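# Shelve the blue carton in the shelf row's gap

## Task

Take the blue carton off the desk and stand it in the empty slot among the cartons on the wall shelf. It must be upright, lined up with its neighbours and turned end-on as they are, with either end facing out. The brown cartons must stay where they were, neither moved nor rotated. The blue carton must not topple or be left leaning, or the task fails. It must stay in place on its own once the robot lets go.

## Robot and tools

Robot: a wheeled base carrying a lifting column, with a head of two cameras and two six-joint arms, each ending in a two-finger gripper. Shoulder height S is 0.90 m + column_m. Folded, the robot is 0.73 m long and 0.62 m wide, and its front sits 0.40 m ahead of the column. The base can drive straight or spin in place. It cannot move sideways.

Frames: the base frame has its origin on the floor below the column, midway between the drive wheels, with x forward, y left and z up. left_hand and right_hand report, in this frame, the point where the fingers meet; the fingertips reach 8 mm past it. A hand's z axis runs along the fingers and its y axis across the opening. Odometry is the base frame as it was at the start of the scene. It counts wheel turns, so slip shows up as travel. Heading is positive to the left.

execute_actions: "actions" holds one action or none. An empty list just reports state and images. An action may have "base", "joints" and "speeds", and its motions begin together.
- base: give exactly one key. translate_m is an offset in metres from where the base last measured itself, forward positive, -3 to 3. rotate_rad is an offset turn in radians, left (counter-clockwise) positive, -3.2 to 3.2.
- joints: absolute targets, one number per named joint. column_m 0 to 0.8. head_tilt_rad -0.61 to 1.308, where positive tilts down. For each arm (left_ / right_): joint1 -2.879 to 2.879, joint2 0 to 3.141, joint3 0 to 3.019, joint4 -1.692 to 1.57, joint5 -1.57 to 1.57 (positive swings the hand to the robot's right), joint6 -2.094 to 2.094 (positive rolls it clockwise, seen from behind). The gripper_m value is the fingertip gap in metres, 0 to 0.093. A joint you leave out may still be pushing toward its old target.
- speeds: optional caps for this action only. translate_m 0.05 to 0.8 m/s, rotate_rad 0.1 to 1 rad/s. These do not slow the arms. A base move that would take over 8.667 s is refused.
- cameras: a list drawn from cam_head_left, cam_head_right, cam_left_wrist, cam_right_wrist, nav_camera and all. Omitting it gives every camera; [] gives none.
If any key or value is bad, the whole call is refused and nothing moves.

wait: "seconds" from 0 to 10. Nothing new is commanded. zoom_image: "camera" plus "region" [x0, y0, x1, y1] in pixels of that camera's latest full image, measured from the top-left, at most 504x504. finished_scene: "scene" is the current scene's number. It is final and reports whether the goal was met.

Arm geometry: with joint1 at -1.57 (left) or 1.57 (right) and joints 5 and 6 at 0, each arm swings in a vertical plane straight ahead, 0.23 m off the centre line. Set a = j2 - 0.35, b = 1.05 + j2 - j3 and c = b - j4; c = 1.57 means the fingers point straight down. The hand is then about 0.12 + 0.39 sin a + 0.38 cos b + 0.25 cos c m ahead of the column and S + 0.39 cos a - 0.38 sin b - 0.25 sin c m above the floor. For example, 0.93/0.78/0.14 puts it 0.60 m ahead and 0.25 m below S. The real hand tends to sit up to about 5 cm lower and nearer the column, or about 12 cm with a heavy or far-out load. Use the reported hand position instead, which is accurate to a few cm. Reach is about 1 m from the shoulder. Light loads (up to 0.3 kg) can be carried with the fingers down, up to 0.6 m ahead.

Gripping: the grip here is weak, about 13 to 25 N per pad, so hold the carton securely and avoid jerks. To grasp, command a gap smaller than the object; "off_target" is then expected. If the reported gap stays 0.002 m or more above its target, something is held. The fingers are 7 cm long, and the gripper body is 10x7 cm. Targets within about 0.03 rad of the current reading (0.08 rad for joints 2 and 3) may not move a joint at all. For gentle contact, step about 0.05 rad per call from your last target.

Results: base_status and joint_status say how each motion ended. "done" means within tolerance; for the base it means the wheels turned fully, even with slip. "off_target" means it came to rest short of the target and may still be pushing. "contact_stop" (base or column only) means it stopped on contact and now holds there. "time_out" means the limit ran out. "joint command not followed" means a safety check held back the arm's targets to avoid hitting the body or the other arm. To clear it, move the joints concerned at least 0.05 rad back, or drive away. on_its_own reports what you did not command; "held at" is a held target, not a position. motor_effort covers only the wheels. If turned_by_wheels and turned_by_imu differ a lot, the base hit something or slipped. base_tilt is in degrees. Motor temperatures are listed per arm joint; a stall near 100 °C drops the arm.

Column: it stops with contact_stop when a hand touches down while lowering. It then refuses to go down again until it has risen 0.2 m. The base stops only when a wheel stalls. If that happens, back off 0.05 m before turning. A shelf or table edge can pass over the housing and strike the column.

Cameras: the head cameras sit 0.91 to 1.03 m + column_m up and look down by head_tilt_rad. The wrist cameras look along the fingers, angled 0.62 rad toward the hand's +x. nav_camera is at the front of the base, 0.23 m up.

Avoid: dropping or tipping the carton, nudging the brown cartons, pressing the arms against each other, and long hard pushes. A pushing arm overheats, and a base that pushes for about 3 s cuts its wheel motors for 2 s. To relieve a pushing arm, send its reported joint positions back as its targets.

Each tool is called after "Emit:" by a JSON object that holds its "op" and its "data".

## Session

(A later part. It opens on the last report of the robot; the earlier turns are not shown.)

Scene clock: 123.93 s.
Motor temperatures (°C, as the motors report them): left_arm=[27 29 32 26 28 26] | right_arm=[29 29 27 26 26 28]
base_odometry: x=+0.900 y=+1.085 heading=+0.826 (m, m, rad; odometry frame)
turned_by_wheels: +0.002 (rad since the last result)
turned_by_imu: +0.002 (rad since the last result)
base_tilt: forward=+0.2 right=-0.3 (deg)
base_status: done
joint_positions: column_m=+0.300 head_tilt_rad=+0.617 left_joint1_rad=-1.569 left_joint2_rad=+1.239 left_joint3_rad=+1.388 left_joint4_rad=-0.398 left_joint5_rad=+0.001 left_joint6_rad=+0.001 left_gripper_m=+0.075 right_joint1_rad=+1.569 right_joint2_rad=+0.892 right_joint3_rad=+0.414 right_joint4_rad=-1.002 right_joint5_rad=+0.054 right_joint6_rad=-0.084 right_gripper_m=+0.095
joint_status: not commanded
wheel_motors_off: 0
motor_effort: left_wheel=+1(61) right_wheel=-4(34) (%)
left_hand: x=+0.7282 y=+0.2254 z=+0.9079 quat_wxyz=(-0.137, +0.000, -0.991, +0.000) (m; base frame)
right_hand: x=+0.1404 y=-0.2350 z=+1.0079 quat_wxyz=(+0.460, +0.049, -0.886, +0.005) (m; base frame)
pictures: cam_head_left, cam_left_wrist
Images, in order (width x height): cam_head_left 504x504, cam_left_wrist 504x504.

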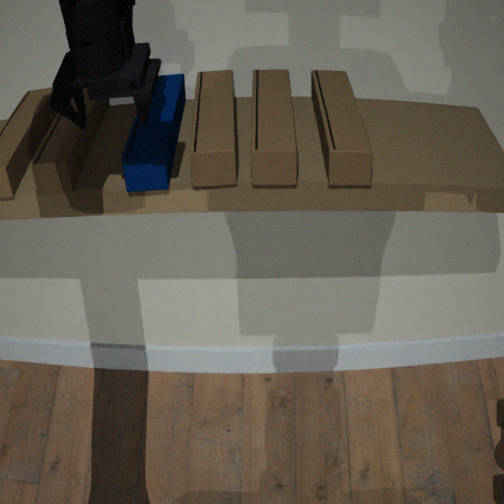

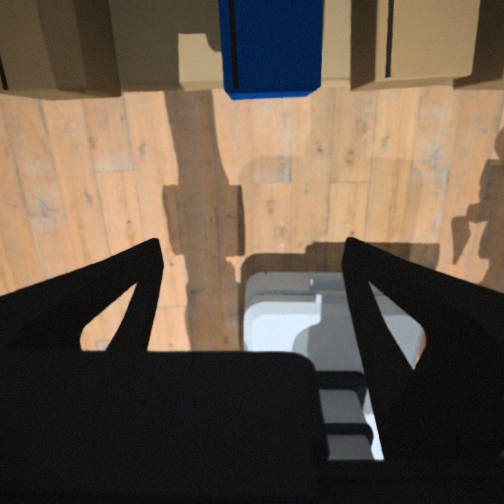

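Emit:
{"op": "execute_actions", "data": {"actions": [{"base":{"translate_m":0.25},"speeds":{"translate_m":0.3},"joints":{"column_m":0.22}}], "cameras": ["cam_left_wrist"]}}

Emit:
{"op": "execute_actions", "data": {"actions": [{"joints":{"column_m":0.155}}], "cameras": ["cam_left_wrist","cam_head_left"]}}

Scene clock: 126.53 s.
Motor temperatures (°C, as the motors report them): left_arm=[27 29 32 26 28 26] | right_arm=[29 29 27 26 26 28]
base_odometry: x=+1.070 y=+1.269 heading=+0.828 (m, m, rad; odometry frame)
turned_by_wheels: +0.002 (rad since the last result)
turned_by_imu: +0.003 (rad since the last result)
base_tilt: forward=+0.2 right=-0.4 (deg)
base_status: done
joint_positions: column_m=+0.220 head_tilt_rad=+0.617 left_joint1_rad=-1.569 left_joint2_rad=+1.239 left_joint3_rad=+1.388 left_joint4_rad=-0.398 left_joint5_rad=+0.001 left_joint6_rad=+0.001 left_gripper_m=+0.075 right_joint1_rad=+1.569 right_joint2_rad=+0.892 right_joint3_rad=+0.416 right_joint4_rad=-1.002 right_joint5_rad=+0.054 right_joint6_rad=-0.084 right_gripper_m=+0.095
joint_status: all done
wheel_motors_off: 0
motor_effort: left_wheel=+1(48) right_wheel=+2(64) (%)
left_hand: x=+0.7282 y=+0.2254 z=+0.8281 quat_wxyz=(-0.137, +0.000, -0.991, +0.000) (m; base frame)
right_hand: x=+0.1414 y=-0.2350 z=+0.9277 quat_wxyz=(+0.460, +0.049, -0.887, +0.005) (m; base frame)
pictures: cam_left_wrist
Images, in order (width x height): cam_left_wrist 504x504.

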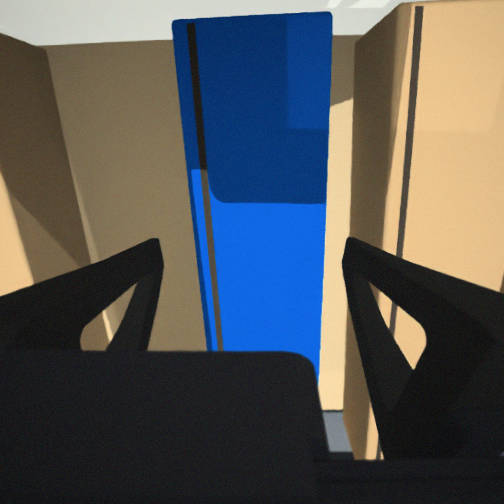

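Scene clock: 127.97 s.
Motor temperatures (°C, as the motors report them): left_arm=[27 29 32 26 28 26] | right_arm=[29 29 27 26 26 28]
base_odometry: x=+1.070 y=+1.269 heading=+0.828 (m, m, rad; odometry frame)
turned_by_wheels: +0.000 (rad since the last result)
turned_by_imu: +0.001 (rad since the last result)
base_tilt: forward=+0.2 right=-0.4 (deg)
base_status: not commanded
joint_positions: column_m=+0.155 head_tilt_rad=+0.617 left_joint1_rad=-1.569 left_joint2_rad=+1.239 left_joint3_rad=+1.388 left_joint4_rad=-0.398 left_joint5_rad=+0.001 left_joint6_rad=+0.001 left_gripper_m=+0.075 right_joint1_rad=+1.569 right_joint2_rad=+0.892 right_joint3_rad=+0.416 right_joint4_rad=-1.002 right_joint5_rad=+0.054 right_joint6_rad=-0.084 right_gripper_m=+0.095
joint_status: all done
wheel_motors_off: 0
motor_effort: left_wheel=+3(2) right_wheel=-3(1) (%)
left_hand: x=+0.7282 y=+0.2254 z=+0.7631 quat_wxyz=(-0.137, +0.000, -0.991, +0.000) (m; base frame)
right_hand: x=+0.1414 y=-0.2350 z=+0.8628 quat_wxyz=(+0.460, +0.049, -0.887, +0.005) (m; base frame)
pictures: cam_head_left, cam_left_wrist
Images, in order (width x height): cam_head_left 504x504, cam_left_wrist 504x504.

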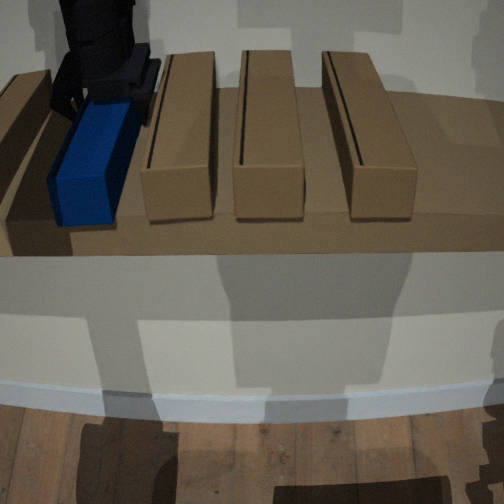

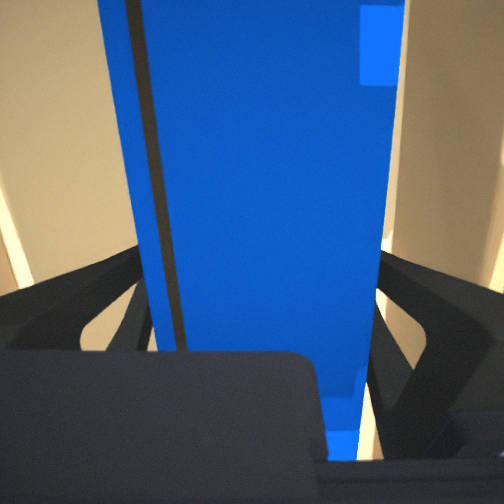

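Emit:
{"op": "execute_actions", "data": {"actions": [{"joints":{"left_gripper_m":0.03}}], "cameras": []}}

Emit:
{"op": "execute_actions", "data": {"actions": [{"joints":{"column_m":0.167}}], "cameras": []}}

Emit:
{"op": "execute_actions", "data": {"actions": [{"base":{"rotate_rad":0.034},"speeds":{"rotate_rad":0.1},"joints":{"left_joint6_rad":0.045}}], "cameras": []}}

Emit:
{"op": "execute_actions", "data": {"actions": [{"joints":{"column_m":0.155}}], "cameras": []}}

Emit:
{"op": "execute_actions", "data": {"actions": [{"joints":{"left_gripper_m":0.073}}], "cameras": []}}

Emit:
{"op": "execute_actions", "data": {"actions": [{"joints":{"column_m":0.35,"head_tilt_rad":0.75}}], "cameras": ["cam_left_wrist","cam_head_left","cam_head_right"]}}

Scene clock: 130.80 s.
Motor temperatures (°C, as the motors report them): left_arm=[27 30 32 26 28 26] | right_arm=[29 29 27 26 26 28]
base_odometry: x=+1.070 y=+1.269 heading=+0.828 (m, m, rad; odometry frame)
turned_by_wheels: +0.000 (rad since the last result)
turned_by_imu: +0.001 (rad since the last result)
base_tilt: forward=+0.0 right=-0.4 (deg)
base_status: not commanded
joint_positions: column_m=+0.155 head_tilt_rad=+0.617 left_joint1_rad=-1.569 left_joint2_rad=+1.239 left_joint3_rad=+1.388 left_joint4_rad=-0.398 left_joint5_rad=+0.001 left_joint6_rad=+0.001 left_gripper_m=+0.061 right_joint1_rad=+1.569 right_joint2_rad=+0.892 right_joint3_rad=+0.416 right_joint4_rad=-1.002 right_joint5_rad=+0.054 right_joint6_rad=-0.084 right_gripper_m=+0.095
joint_status: left_gripper_m off_target (ended at +0.061, target +0.030)
wheel_motors_off: 0
motor_effort: left_wheel=+2(2) right_wheel=-3(3) (%)
left_hand: x=+0.7282 y=+0.2254 z=+0.7631 quat_wxyz=(-0.137, +0.000, -0.991, +0.000) (m; base frame)
right_hand: x=+0.1414 y=-0.2350 z=+0.8628 quat_wxyz=(+0.460, +0.049, -0.887, +0.005) (m; base frame)
pictures: none
No camera images: the call's "cameras" was empty. Leave "cameras" out to get every camera's image.

Scene clock: 131.53 s.
Motor temperatures (°C, as the motors report them): left_arm=[27 30 32 26 28 26] | right_arm=[29 29 27 26 26 28]
base_odometry: x=+1.070 y=+1.269 heading=+0.828 (m, m, rad; odometry frame)
turned_by_wheels: +0.000 (rad since the last result)
turned_by_imu: +0.000 (rad since the last result)
base_tilt: forward=+0.1 right=-0.3 (deg)
base_status: not commanded
joint_positions: column_m=+0.167 head_tilt_rad=+0.617 left_joint1_rad=-1.569 left_joint2_rad=+1.240 left_joint3_rad=+1.388 left_joint4_rad=-0.398 left_joint5_rad=+0.001 left_joint6_rad=+0.001 left_gripper_m=+0.061 right_joint1_rad=+1.569 right_joint2_rad=+0.892 right_joint3_rad=+0.416 right_joint4_rad=-1.002 right_joint5_rad=+0.054 right_joint6_rad=-0.084 right_gripper_m=+0.095
joint_status: all done
wheel_motors_off: 0
motor_effort: left_wheel=+3(3) right_wheel=+1(0) (%)
left_hand: x=+0.7279 y=+0.2254 z=+0.7745 quat_wxyz=(-0.136, +0.000, -0.991, +0.000) (m; base frame)
right_hand: x=+0.1414 y=-0.2350 z=+0.8746 quat_wxyz=(+0.460, +0.049, -0.887, +0.005) (m; base frame)
pictures: none
No camera images: the call's "cameras" was empty. Leave "cameras" out to get every camera's image.

Scene clock: 132.43 s.
Motor temperatures (°C, as the motors report them): left_arm=[27 30 32 26 28 26] | right_arm=[29 29 27 26 26 28]
base_odometry: x=+1.070 y=+1.269 heading=+0.859 (m, m, rad; odometry frame)
turned_by_wheels: +0.032 (rad since the last result)
turned_by_imu: +0.031 (rad since the last result)
base_tilt: forward=+0.1 right=-0.3 (deg)
base_status: done
joint_positions: column_m=+0.167 head_tilt_rad=+0.617 left_joint1_rad=-1.569 left_joint2_rad=+1.240 left_joint3_rad=+1.388 left_joint4_rad=-0.398 left_joint5_rad=+0.001 left_joint6_rad=+0.035 left_gripper_m=+0.061 right_joint1_rad=+1.569 right_joint2_rad=+0.892 right_joint3_rad=+0.416 right_joint4_rad=-1.002 right_joint5_rad=+0.054 right_joint6_rad=-0.084 right_gripper_m=+0.095
joint_status: all done
wheel_motors_off: 0
motor_effort: left_wheel=-1(48) right_wheel=+0(44) (%)
left_hand: x=+0.7279 y=+0.2254 z=+0.7745 quat_wxyz=(-0.136, -0.017, -0.991, -0.003) (m; base frame)
right_hand: x=+0.1414 y=-0.2350 z=+0.8746 quat_wxyz=(+0.460, +0.049, -0.887, +0.005) (m; base frame)
pictures: none
No camera images: the call's "cameras" was empty. Leave "cameras" out to get every camera's image.

Scene clock: 133.17 s.
Motor temperatures (°C, as the motors report them): left_arm=[27 30 32 26 28 26] | right_arm=[29 29 27 26 26 28]
base_odometry: x=+1.070 y=+1.269 heading=+0.859 (m, m, rad; odometry frame)
turned_by_wheels: +0.000 (rad since the last result)
turned_by_imu: +0.000 (rad since the last result)
base_tilt: forward=+0.2 right=-0.3 (deg)
base_status: not commanded
joint_positions: column_m=+0.155 head_tilt_rad=+0.617 left_joint1_rad=-1.569 left_joint2_rad=+1.240 left_joint3_rad=+1.388 left_joint4_rad=-0.398 left_joint5_rad=+0.001 left_joint6_rad=+0.035 left_gripper_m=+0.061 right_joint1_rad=+1.569 right_joint2_rad=+0.892 right_joint3_rad=+0.416 right_joint4_rad=-1.002 right_joint5_rad=+0.054 right_joint6_rad=-0.084 right_gripper_m=+0.095
joint_status: all done
wheel_motors_off: 0
motor_effort: left_wheel=-3(3) right_wheel=+1(4) (%)
left_hand: x=+0.7278 y=+0.2254 z=+0.7624 quat_wxyz=(-0.136, -0.017, -0.991, -0.003) (m; base frame)
right_hand: x=+0.1414 y=-0.2350 z=+0.8627 quat_wxyz=(+0.460, +0.049, -0.887, +0.005) (m; base frame)
pictures: none
No camera images: the call's "cameras" was empty. Leave "cameras" out to get every camera's image.

Scene clock: 133.73 s.
Motor temperatures (°C, as the motors report them): left_arm=[27 30 32 26 28 26] | right_arm=[29 29 27 26 26 28]
base_odometry: x=+1.070 y=+1.269 heading=+0.859 (m, m, rad; odometry frame)
turned_by_wheels: +0.000 (rad since the last result)
turned_by_imu: +0.000 (rad since the last result)
base_tilt: forward=+0.1 right=-0.3 (deg)
base_status: not commanded
joint_positions: column_m=+0.155 head_tilt_rad=+0.617 left_joint1_rad=-1.569 left_joint2_rad=+1.241 left_joint3_rad=+1.388 left_joint4_rad=-0.398 left_joint5_rad=+0.001 left_joint6_rad=+0.035 left_gripper_m=+0.073 right_joint1_rad=+1.569 right_joint2_rad=+0.892 right_joint3_rad=+0.416 right_joint4_rad=-1.002 right_joint5_rad=+0.054 right_joint6_rad=-0.084 right_gripper_m=+0.095
joint_status: all done
wheel_motors_off: 0
motor_effort: left_wheel=-4(4) right_wheel=+5(2) (%)
left_hand: x=+0.7276 y=+0.2254 z=+0.7619 quat_wxyz=(-0.136, -0.017, -0.991, -0.003) (m; base frame)
right_hand: x=+0.1414 y=-0.2350 z=+0.8627 quat_wxyz=(+0.460, +0.049, -0.887, +0.005) (m; base frame)
pictures: none
No camera images: the call's "cameras" was empty. Leave "cameras" out to get every camera's image.

Scene clock: 136.87 s.
Motor temperatures (°C, as the motors report them): left_arm=[27 30 32 26 28 26] | right_arm=[29 29 27 26 26 28]
base_odometry: x=+1.070 y=+1.269 heading=+0.859 (m, m, rad; odometry frame)
turned_by_wheels: +0.000 (rad since the last result)
turned_by_imu: +0.001 (rad since the last result)
base_tilt: forward=+0.1 right=-0.4 (deg)
base_status: not commanded
joint_positions: column_m=+0.350 head_tilt_rad=+0.752 left_joint1_rad=-1.569 left_joint2_rad=+1.241 left_joint3_rad=+1.388 left_joint4_rad=-0.398 left_joint5_rad=+0.001 left_joint6_rad=+0.035 left_gripper_m=+0.073 right_joint1_rad=+1.569 right_joint2_rad=+0.892 right_joint3_rad=+0.416 right_joint4_rad=-1.002 right_joint5_rad=+0.054 right_joint6_rad=-0.084 right_gripper_m=+0.095
joint_status: all done
wheel_motors_off: 0
motor_effort: left_wheel=-3(4) right_wheel=+0(4) (%)
left_hand: x=+0.7276 y=+0.2254 z=+0.9568 quat_wxyz=(-0.136, -0.017, -0.991, -0.003) (m; base frame)
right_hand: x=+0.1414 y=-0.2350 z=+1.0576 quat_wxyz=(+0.460, +0.049, -0.887, +0.005) (m; base frame)
pictures: cam_head_left, cam_head_right, cam_left_wrist
Images, in order (width x height): cam_head_left 504x504, cam_head_right 504x504, cam_left_wrist 504x504.

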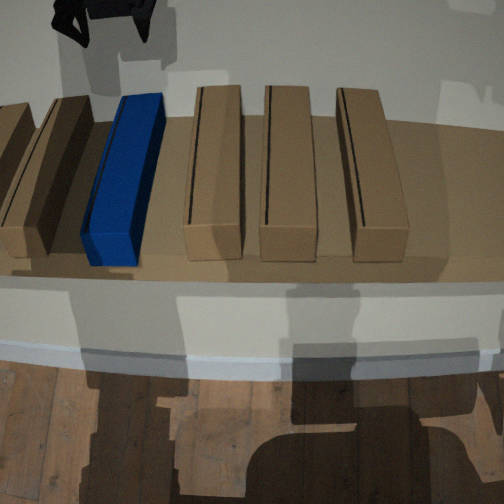

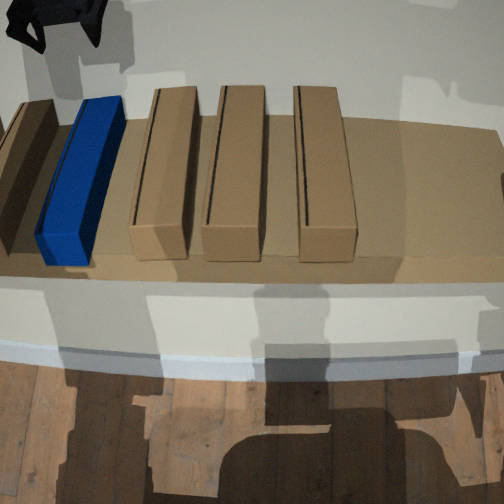

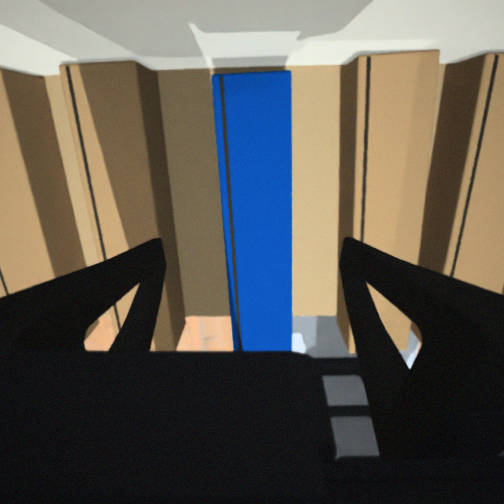

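Emit:
{"op": "execute_actions", "data": {"actions": [{"base":{"translate_m":-0.03},"speeds":{"translate_m":0.1}}], "cameras": []}}

Emit:
{"op": "execute_actions", "data": {"actions": [{"base":{"rotate_rad":-0.14},"speeds":{"rotate_rad":0.3},"joints":{"left_joint6_rad":-0.11,"column_m":0.27}}], "cameras": ["cam_left_wrist","cam_head_left"]}}

Scene clock: 139.00 s.
Motor temperatures (°C, as the motors report them): left_arm=[27 30 32 26 28 26] | right_arm=[29 29 27 26 26 28]
base_odometry: x=+1.050 y=+1.246 heading=+0.857 (m, m, rad; odometry frame)
turned_by_wheels: -0.002 (rad since the last result)
turned_by_imu: -0.001 (rad since the last result)
base_tilt: forward=+0.1 right=-0.4 (deg)
base_status: done
joint_positions: column_m=+0.350 head_tilt_rad=+0.753 left_joint1_rad=-1.569 left_joint2_rad=+1.241 left_joint3_rad=+1.388 left_joint4_rad=-0.399 left_joint5_rad=+0.001 left_joint6_rad=+0.035 left_gripper_m=+0.073 right_joint1_rad=+1.569 right_joint2_rad=+0.891 right_joint3_rad=+0.415 right_joint4_rad=-1.002 right_joint5_rad=+0.054 right_joint6_rad=-0.084 right_gripper_m=+0.095
joint_status: not commanded
wheel_motors_off: 0
motor_effort: left_wheel=-2(64) right_wheel=-1(32) (%)
left_hand: x=+0.7275 y=+0.2254 z=+0.9568 quat_wxyz=(-0.136, -0.017, -0.991, -0.003) (m; base frame)
right_hand: x=+0.1411 y=-0.2350 z=+1.0577 quat_wxyz=(+0.460, +0.049, -0.887, +0.005) (m; base frame)
pictures: none
No camera images: the call's "cameras" was empty. Leave "cameras" out to get every camera's image.

Scene clock: 140.63 s.
Motor temperatures (°C, as the motors report them): left_arm=[27 30 32 26 28 26] | right_arm=[29 29 27 26 26 28]
base_odometry: x=+1.050 y=+1.247 heading=+0.720 (m, m, rad; odometry frame)
turned_by_wheels: -0.138 (rad since the last result)
turned_by_imu: -0.134 (rad since the last result)
base_tilt: forward=+0.1 right=-0.4 (deg)
base_status: done
joint_positions: column_m=+0.270 head_tilt_rad=+0.753 left_joint1_rad=-1.569 left_joint2_rad=+1.241 left_joint3_rad=+1.388 left_joint4_rad=-0.399 left_joint5_rad=+0.001 left_joint6_rad=-0.101 left_gripper_m=+0.073 right_joint1_rad=+1.569 right_joint2_rad=+0.891 right_joint3_rad=+0.415 right_joint4_rad=-1.002 right_joint5_rad=+0.054 right_joint6_rad=-0.084 right_gripper_m=+0.095
joint_status: all done
wheel_motors_off: 0
motor_effort: left_wheel=+1(50) right_wheel=-1(36) (%)
left_hand: x=+0.7275 y=+0.2254 z=+0.8769 quat_wxyz=(-0.135, +0.050, -0.989, +0.006) (m; base frame)
right_hand: x=+0.1411 y=-0.2350 z=+0.9779 quat_wxyz=(+0.460, +0.049, -0.887, +0.005) (m; base frame)
pictures: cam_head_left, cam_left_wrist
Images, in order (width x height): cam_head_left 504x504, cam_left_wrist 504x504.

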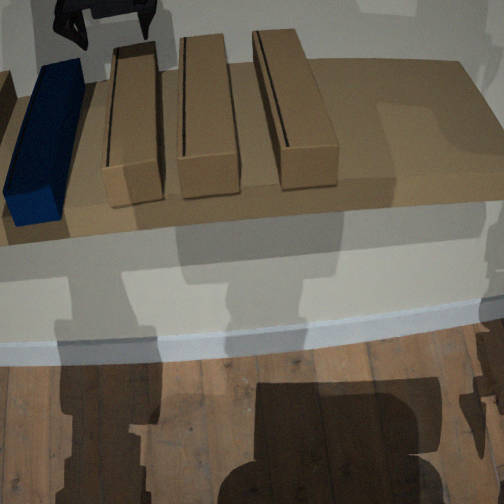

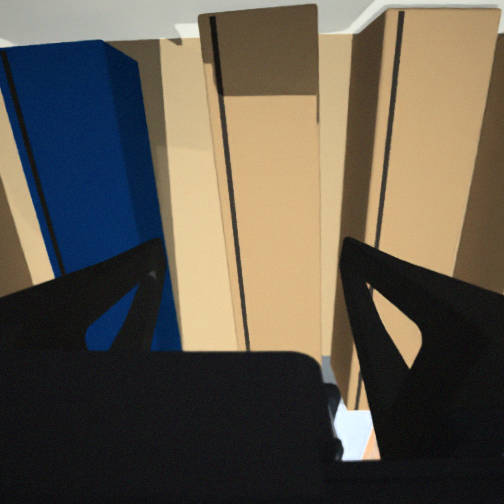

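Emit:
{"op": "execute_actions", "data": {"actions": [{"joints":{"left_gripper_m":0.093,"column_m":0.21}}], "cameras": ["cam_left_wrist","cam_head_left"]}}

Scene clock: 142.37 s.
Motor temperatures (°C, as the motors report them): left_arm=[27 30 32 26 28 26] | right_arm=[29 29 27 26 26 28]
base_odometry: x=+1.050 y=+1.247 heading=+0.720 (m, m, rad; odometry frame)
turned_by_wheels: +0.000 (rad since the last result)
turned_by_imu: +0.001 (rad since the last result)
base_tilt: forward=+0.0 right=-0.4 (deg)
base_status: not commanded
joint_positions: column_m=+0.210 head_tilt_rad=+0.753 left_joint1_rad=-1.569 left_joint2_rad=+1.241 left_joint3_rad=+1.388 left_joint4_rad=-0.399 left_joint5_rad=+0.001 left_joint6_rad=-0.101 left_gripper_m=+0.093 right_joint1_rad=+1.569 right_joint2_rad=+0.891 right_joint3_rad=+0.415 right_joint4_rad=-1.002 right_joint5_rad=+0.054 right_joint6_rad=-0.084 right_gripper_m=+0.095
joint_status: all done
wheel_motors_off: 0
motor_effort: left_wheel=+2(3) right_wheel=+1(4) (%)
left_hand: x=+0.7275 y=+0.2254 z=+0.8169 quat_wxyz=(-0.135, +0.050, -0.989, +0.006) (m; base frame)
right_hand: x=+0.1411 y=-0.2350 z=+0.9179 quat_wxyz=(+0.460, +0.049, -0.887, +0.005) (m; base frame)
pictures: cam_head_left, cam_left_wrist
Images, in order (width x height): cam_head_left 504x504, cam_left_wrist 504x504.

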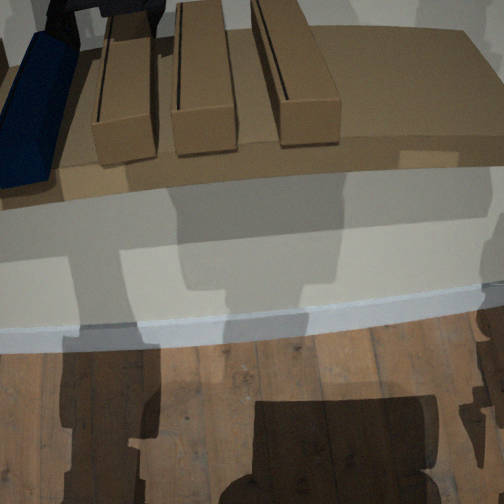

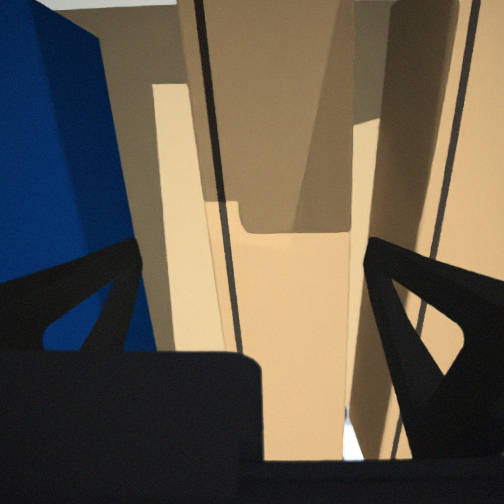

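Emit:
{"op": "execute_actions", "data": {"actions": [{"joints":{"column_m":0.18}}], "cameras": ["cam_left_wrist"]}}

Emit:
{"op": "execute_actions", "data": {"actions": [{"joints":{"column_m":0.158}}], "cameras": ["cam_left_wrist"]}}

Scene clock: 143.47 s.
Motor temperatures (°C, as the motors report them): left_arm=[27 30 32 26 28 26] | right_arm=[29 29 27 26 26 28]
base_odometry: x=+1.050 y=+1.247 heading=+0.720 (m, m, rad; odometry frame)
turned_by_wheels: +0.000 (rad since the last result)
turned_by_imu: +0.000 (rad since the last result)
base_tilt: forward=+0.2 right=-0.4 (deg)
base_status: not commanded
joint_positions: column_m=+0.180 head_tilt_rad=+0.753 left_joint1_rad=-1.569 left_joint2_rad=+1.241 left_joint3_rad=+1.388 left_joint4_rad=-0.399 left_joint5_rad=+0.001 left_joint6_rad=-0.101 left_gripper_m=+0.093 right_joint1_rad=+1.569 right_joint2_rad=+0.891 right_joint3_rad=+0.415 right_joint4_rad=-1.002 right_joint5_rad=+0.054 right_joint6_rad=-0.084 right_gripper_m=+0.095
joint_status: all done
wheel_motors_off: 0
motor_effort: left_wheel=+2(2) right_wheel=-3(2) (%)
left_hand: x=+0.7275 y=+0.2254 z=+0.7869 quat_wxyz=(-0.135, +0.050, -0.989, +0.006) (m; base frame)
right_hand: x=+0.1411 y=-0.2350 z=+0.8879 quat_wxyz=(+0.460, +0.049, -0.887, +0.005) (m; base frame)
pictures: cam_left_wrist
Images, in order (width x height): cam_left_wrist 504x504.

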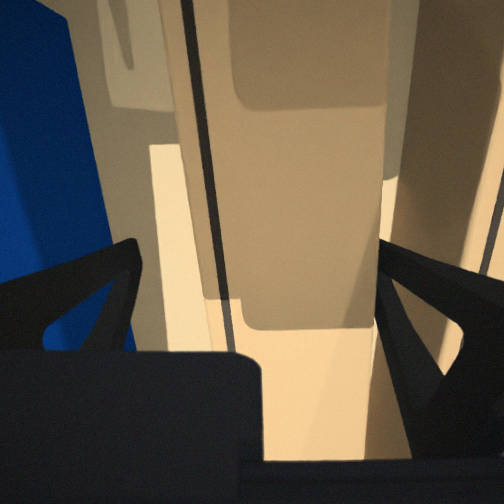

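Scene clock: 144.33 s.
Motor temperatures (°C, as the motors report them): left_arm=[27 30 32 26 28 26] | right_arm=[29 29 27 26 26 28]
base_odometry: x=+1.050 y=+1.247 heading=+0.720 (m, m, rad; odometry frame)
turned_by_wheels: +0.000 (rad since the last result)
turned_by_imu: +0.000 (rad since the last result)
base_tilt: forward=+0.0 right=-0.4 (deg)
base_status: not commanded
joint_positions: column_m=+0.158 head_tilt_rad=+0.753 left_joint1_rad=-1.569 left_joint2_rad=+1.241 left_joint3_rad=+1.388 left_joint4_rad=-0.399 left_joint5_rad=+0.001 left_joint6_rad=-0.101 left_gripper_m=+0.093 right_joint1_rad=+1.569 right_joint2_rad=+0.891 right_joint3_rad=+0.415 right_joint4_rad=-1.002 right_joint5_rad=+0.054 right_joint6_rad=-0.084 right_gripper_m=+0.095
joint_status: all done
wheel_motors_off: 0
motor_effort: left_wheel=+2(3) right_wheel=-2(3) (%)
left_hand: x=+0.7274 y=+0.2254 z=+0.7647 quat_wxyz=(-0.135, +0.050, -0.990, +0.006) (m; base frame)
right_hand: x=+0.1411 y=-0.2350 z=+0.8659 quat_wxyz=(+0.460, +0.049, -0.887, +0.005) (m; base frame)
pictures: cam_left_wrist
Images, in order (width x height): cam_left_wrist 504x504.

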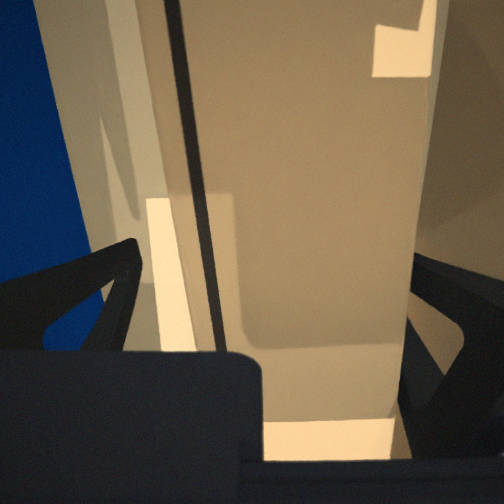

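Emit:
{"op": "execute_actions", "data": {"actions": [{"joints":{"left_gripper_m":0.03}}], "cameras": ["cam_left_wrist"]}}

Emit:
{"op": "execute_actions", "data": {"actions": [{"joints":{"left_gripper_m":0.075}}], "cameras": []}}

Emit:
{"op": "execute_actions", "data": {"actions": [{"joints":{"column_m":0.36}}], "cameras": ["cam_left_wrist","cam_head_left"]}}

Scene clock: 145.13 s.
Motor temperatures (°C, as the motors report them): left_arm=[27 30 32 26 28 26] | right_arm=[29 29 27 26 26 28]
base_odometry: x=+1.050 y=+1.247 heading=+0.720 (m, m, rad; odometry frame)
turned_by_wheels: +0.000 (rad since the last result)
turned_by_imu: +0.000 (rad since the last result)
base_tilt: forward=+0.2 right=-0.3 (deg)
base_status: not commanded
joint_positions: column_m=+0.158 head_tilt_rad=+0.753 left_joint1_rad=-1.569 left_joint2_rad=+1.241 left_joint3_rad=+1.388 left_joint4_rad=-0.399 left_joint5_rad=+0.000 left_joint6_rad=-0.101 left_gripper_m=+0.061 right_joint1_rad=+1.569 right_joint2_rad=+0.891 right_joint3_rad=+0.415 right_joint4_rad=-1.002 right_joint5_rad=+0.054 right_joint6_rad=-0.084 right_gripper_m=+0.095
joint_status: left_gripper_m off_target (ended at +0.061, target +0.030)
wheel_motors_off: 0
motor_effort: left_wheel=+3(3) right_wheel=+0(4) (%)
left_hand: x=+0.7274 y=+0.2254 z=+0.7647 quat_wxyz=(-0.135, +0.050, -0.990, +0.006) (m; base frame)
right_hand: x=+0.1411 y=-0.2350 z=+0.8659 quat_wxyz=(+0.460, +0.049, -0.887, +0.005) (m; base frame)
pictures: cam_left_wrist
Images, in order (width x height): cam_left_wrist 504x504.

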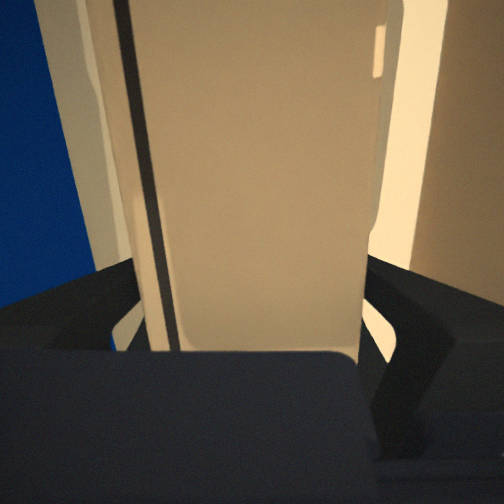

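Scene clock: 145.73 s.
Motor temperatures (°C, as the motors report them): left_arm=[27 30 32 26 28 26] | right_arm=[29 29 27 26 26 28]
base_odometry: x=+1.050 y=+1.247 heading=+0.720 (m, m, rad; odometry frame)
turned_by_wheels: +0.000 (rad since the last result)
turned_by_imu: +0.000 (rad since the last result)
base_tilt: forward=+0.1 right=-0.4 (deg)
base_status: not commanded
joint_positions: column_m=+0.158 head_tilt_rad=+0.753 left_joint1_rad=-1.569 left_joint2_rad=+1.241 left_joint3_rad=+1.388 left_joint4_rad=-0.399 left_joint5_rad=+0.000 left_joint6_rad=-0.101 left_gripper_m=+0.075 right_joint1_rad=+1.569 right_joint2_rad=+0.891 right_joint3_rad=+0.415 right_joint4_rad=-1.002 right_joint5_rad=+0.054 right_joint6_rad=-0.084 right_gripper_m=+0.095
joint_status: all done
wheel_motors_off: 0
motor_effort: left_wheel=+2(3) right_wheel=-2(3) (%)
left_hand: x=+0.7274 y=+0.2254 z=+0.7647 quat_wxyz=(-0.135, +0.050, -0.990, +0.006) (m; base frame)
right_hand: x=+0.1411 y=-0.2350 z=+0.8659 quat_wxyz=(+0.460, +0.049, -0.887, +0.005) (m; base frame)
pictures: none
No camera images: the call's "cameras" was empty. Leave "cameras" out to get every camera's image.

Scene clock: 148.97 s.
Motor temperatures (°C, as the motors report them): left_arm=[27 30 32 26 28 26] | right_arm=[29 29 27 26 26 28]
base_odometry: x=+1.050 y=+1.247 heading=+0.720 (m, m, rad; odometry frame)
turned_by_wheels: +0.000 (rad since the last result)
turned_by_imu: +0.001 (rad since the last result)
base_tilt: forward=+0.1 right=-0.4 (deg)
base_status: not commanded
joint_positions: column_m=+0.360 head_tilt_rad=+0.753 left_joint1_rad=-1.569 left_joint2_rad=+1.241 left_joint3_rad=+1.388 left_joint4_rad=-0.399 left_joint5_rad=+0.000 left_joint6_rad=-0.101 left_gripper_m=+0.075 right_joint1_rad=+1.569 right_joint2_rad=+0.891 right_joint3_rad=+0.415 right_joint4_rad=-1.002 right_joint5_rad=+0.054 right_joint6_rad=-0.084 right_gripper_m=+0.095
joint_status: all done
wheel_motors_off: 0
motor_effort: left_wheel=+3(3) right_wheel=-1(4) (%)
left_hand: x=+0.7274 y=+0.2254 z=+0.9665 quat_wxyz=(-0.135, +0.050, -0.990, +0.006) (m; base frame)
right_hand: x=+0.1411 y=-0.2350 z=+1.0677 quat_wxyz=(+0.460, +0.049, -0.887, +0.005) (m; base frame)
pictures: cam_head_left, cam_left_wrist
Images, in order (width x height): cam_head_left 504x504, cam_left_wrist 504x504.

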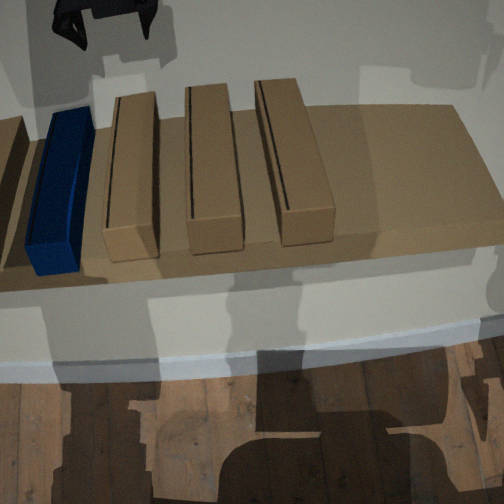

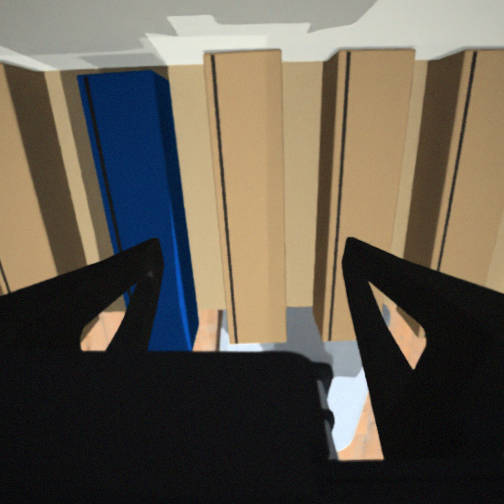

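Emit:
{"op": "execute_actions", "data": {"actions": [{"base":{"translate_m":-0.4}}], "cameras": ["cam_head_left"]}}

Emit:
{"op": "finished_scene", "data": {"scene": 1}}

Scene clock: 151.50 s.
Motor temperatures (°C, as the motors report them): left_arm=[27 30 32 26 28 26] | right_arm=[29 29 27 26 26 28]
base_odometry: x=+0.750 y=+0.983 heading=+0.718 (m, m, rad; odometry frame)
turned_by_wheels: -0.002 (rad since the last result)
turned_by_imu: -0.001 (rad since the last result)
base_tilt: forward=+0.1 right=-0.3 (deg)
base_status: done
joint_positions: column_m=+0.360 head_tilt_rad=+0.753 left_joint1_rad=-1.569 left_joint2_rad=+1.241 left_joint3_rad=+1.388 left_joint4_rad=-0.400 left_joint5_rad=+0.000 left_joint6_rad=-0.101 left_gripper_m=+0.075 right_joint1_rad=+1.569 right_joint2_rad=+0.891 right_joint3_rad=+0.412 right_joint4_rad=-1.002 right_joint5_rad=+0.054 right_joint6_rad=-0.084 right_gripper_m=+0.095
joint_status: not commanded
wheel_motors_off: 0
motor_effort: left_wheel=-1(54) right_wheel=+0(61) (%)
left_hand: x=+0.7272 y=+0.2254 z=+0.9665 quat_wxyz=(-0.135, +0.050, -0.990, +0.006) (m; base frame)
right_hand: x=+0.1397 y=-0.2350 z=+1.0682 quat_wxyz=(+0.461, +0.049, -0.886, +0.005) (m; base frame)
pictures: cam_head_left
Images, in order (width x height): cam_head_left 504x504.

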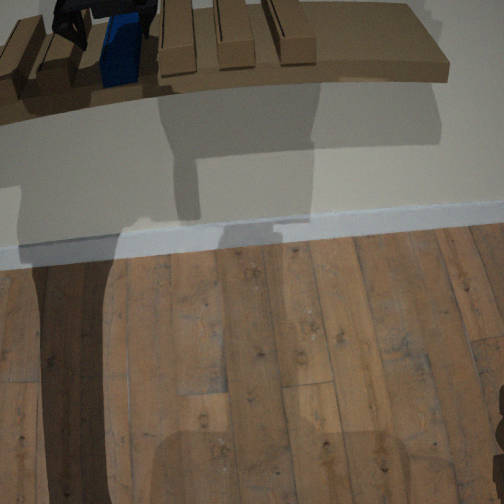

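The scene is finished: the task was done.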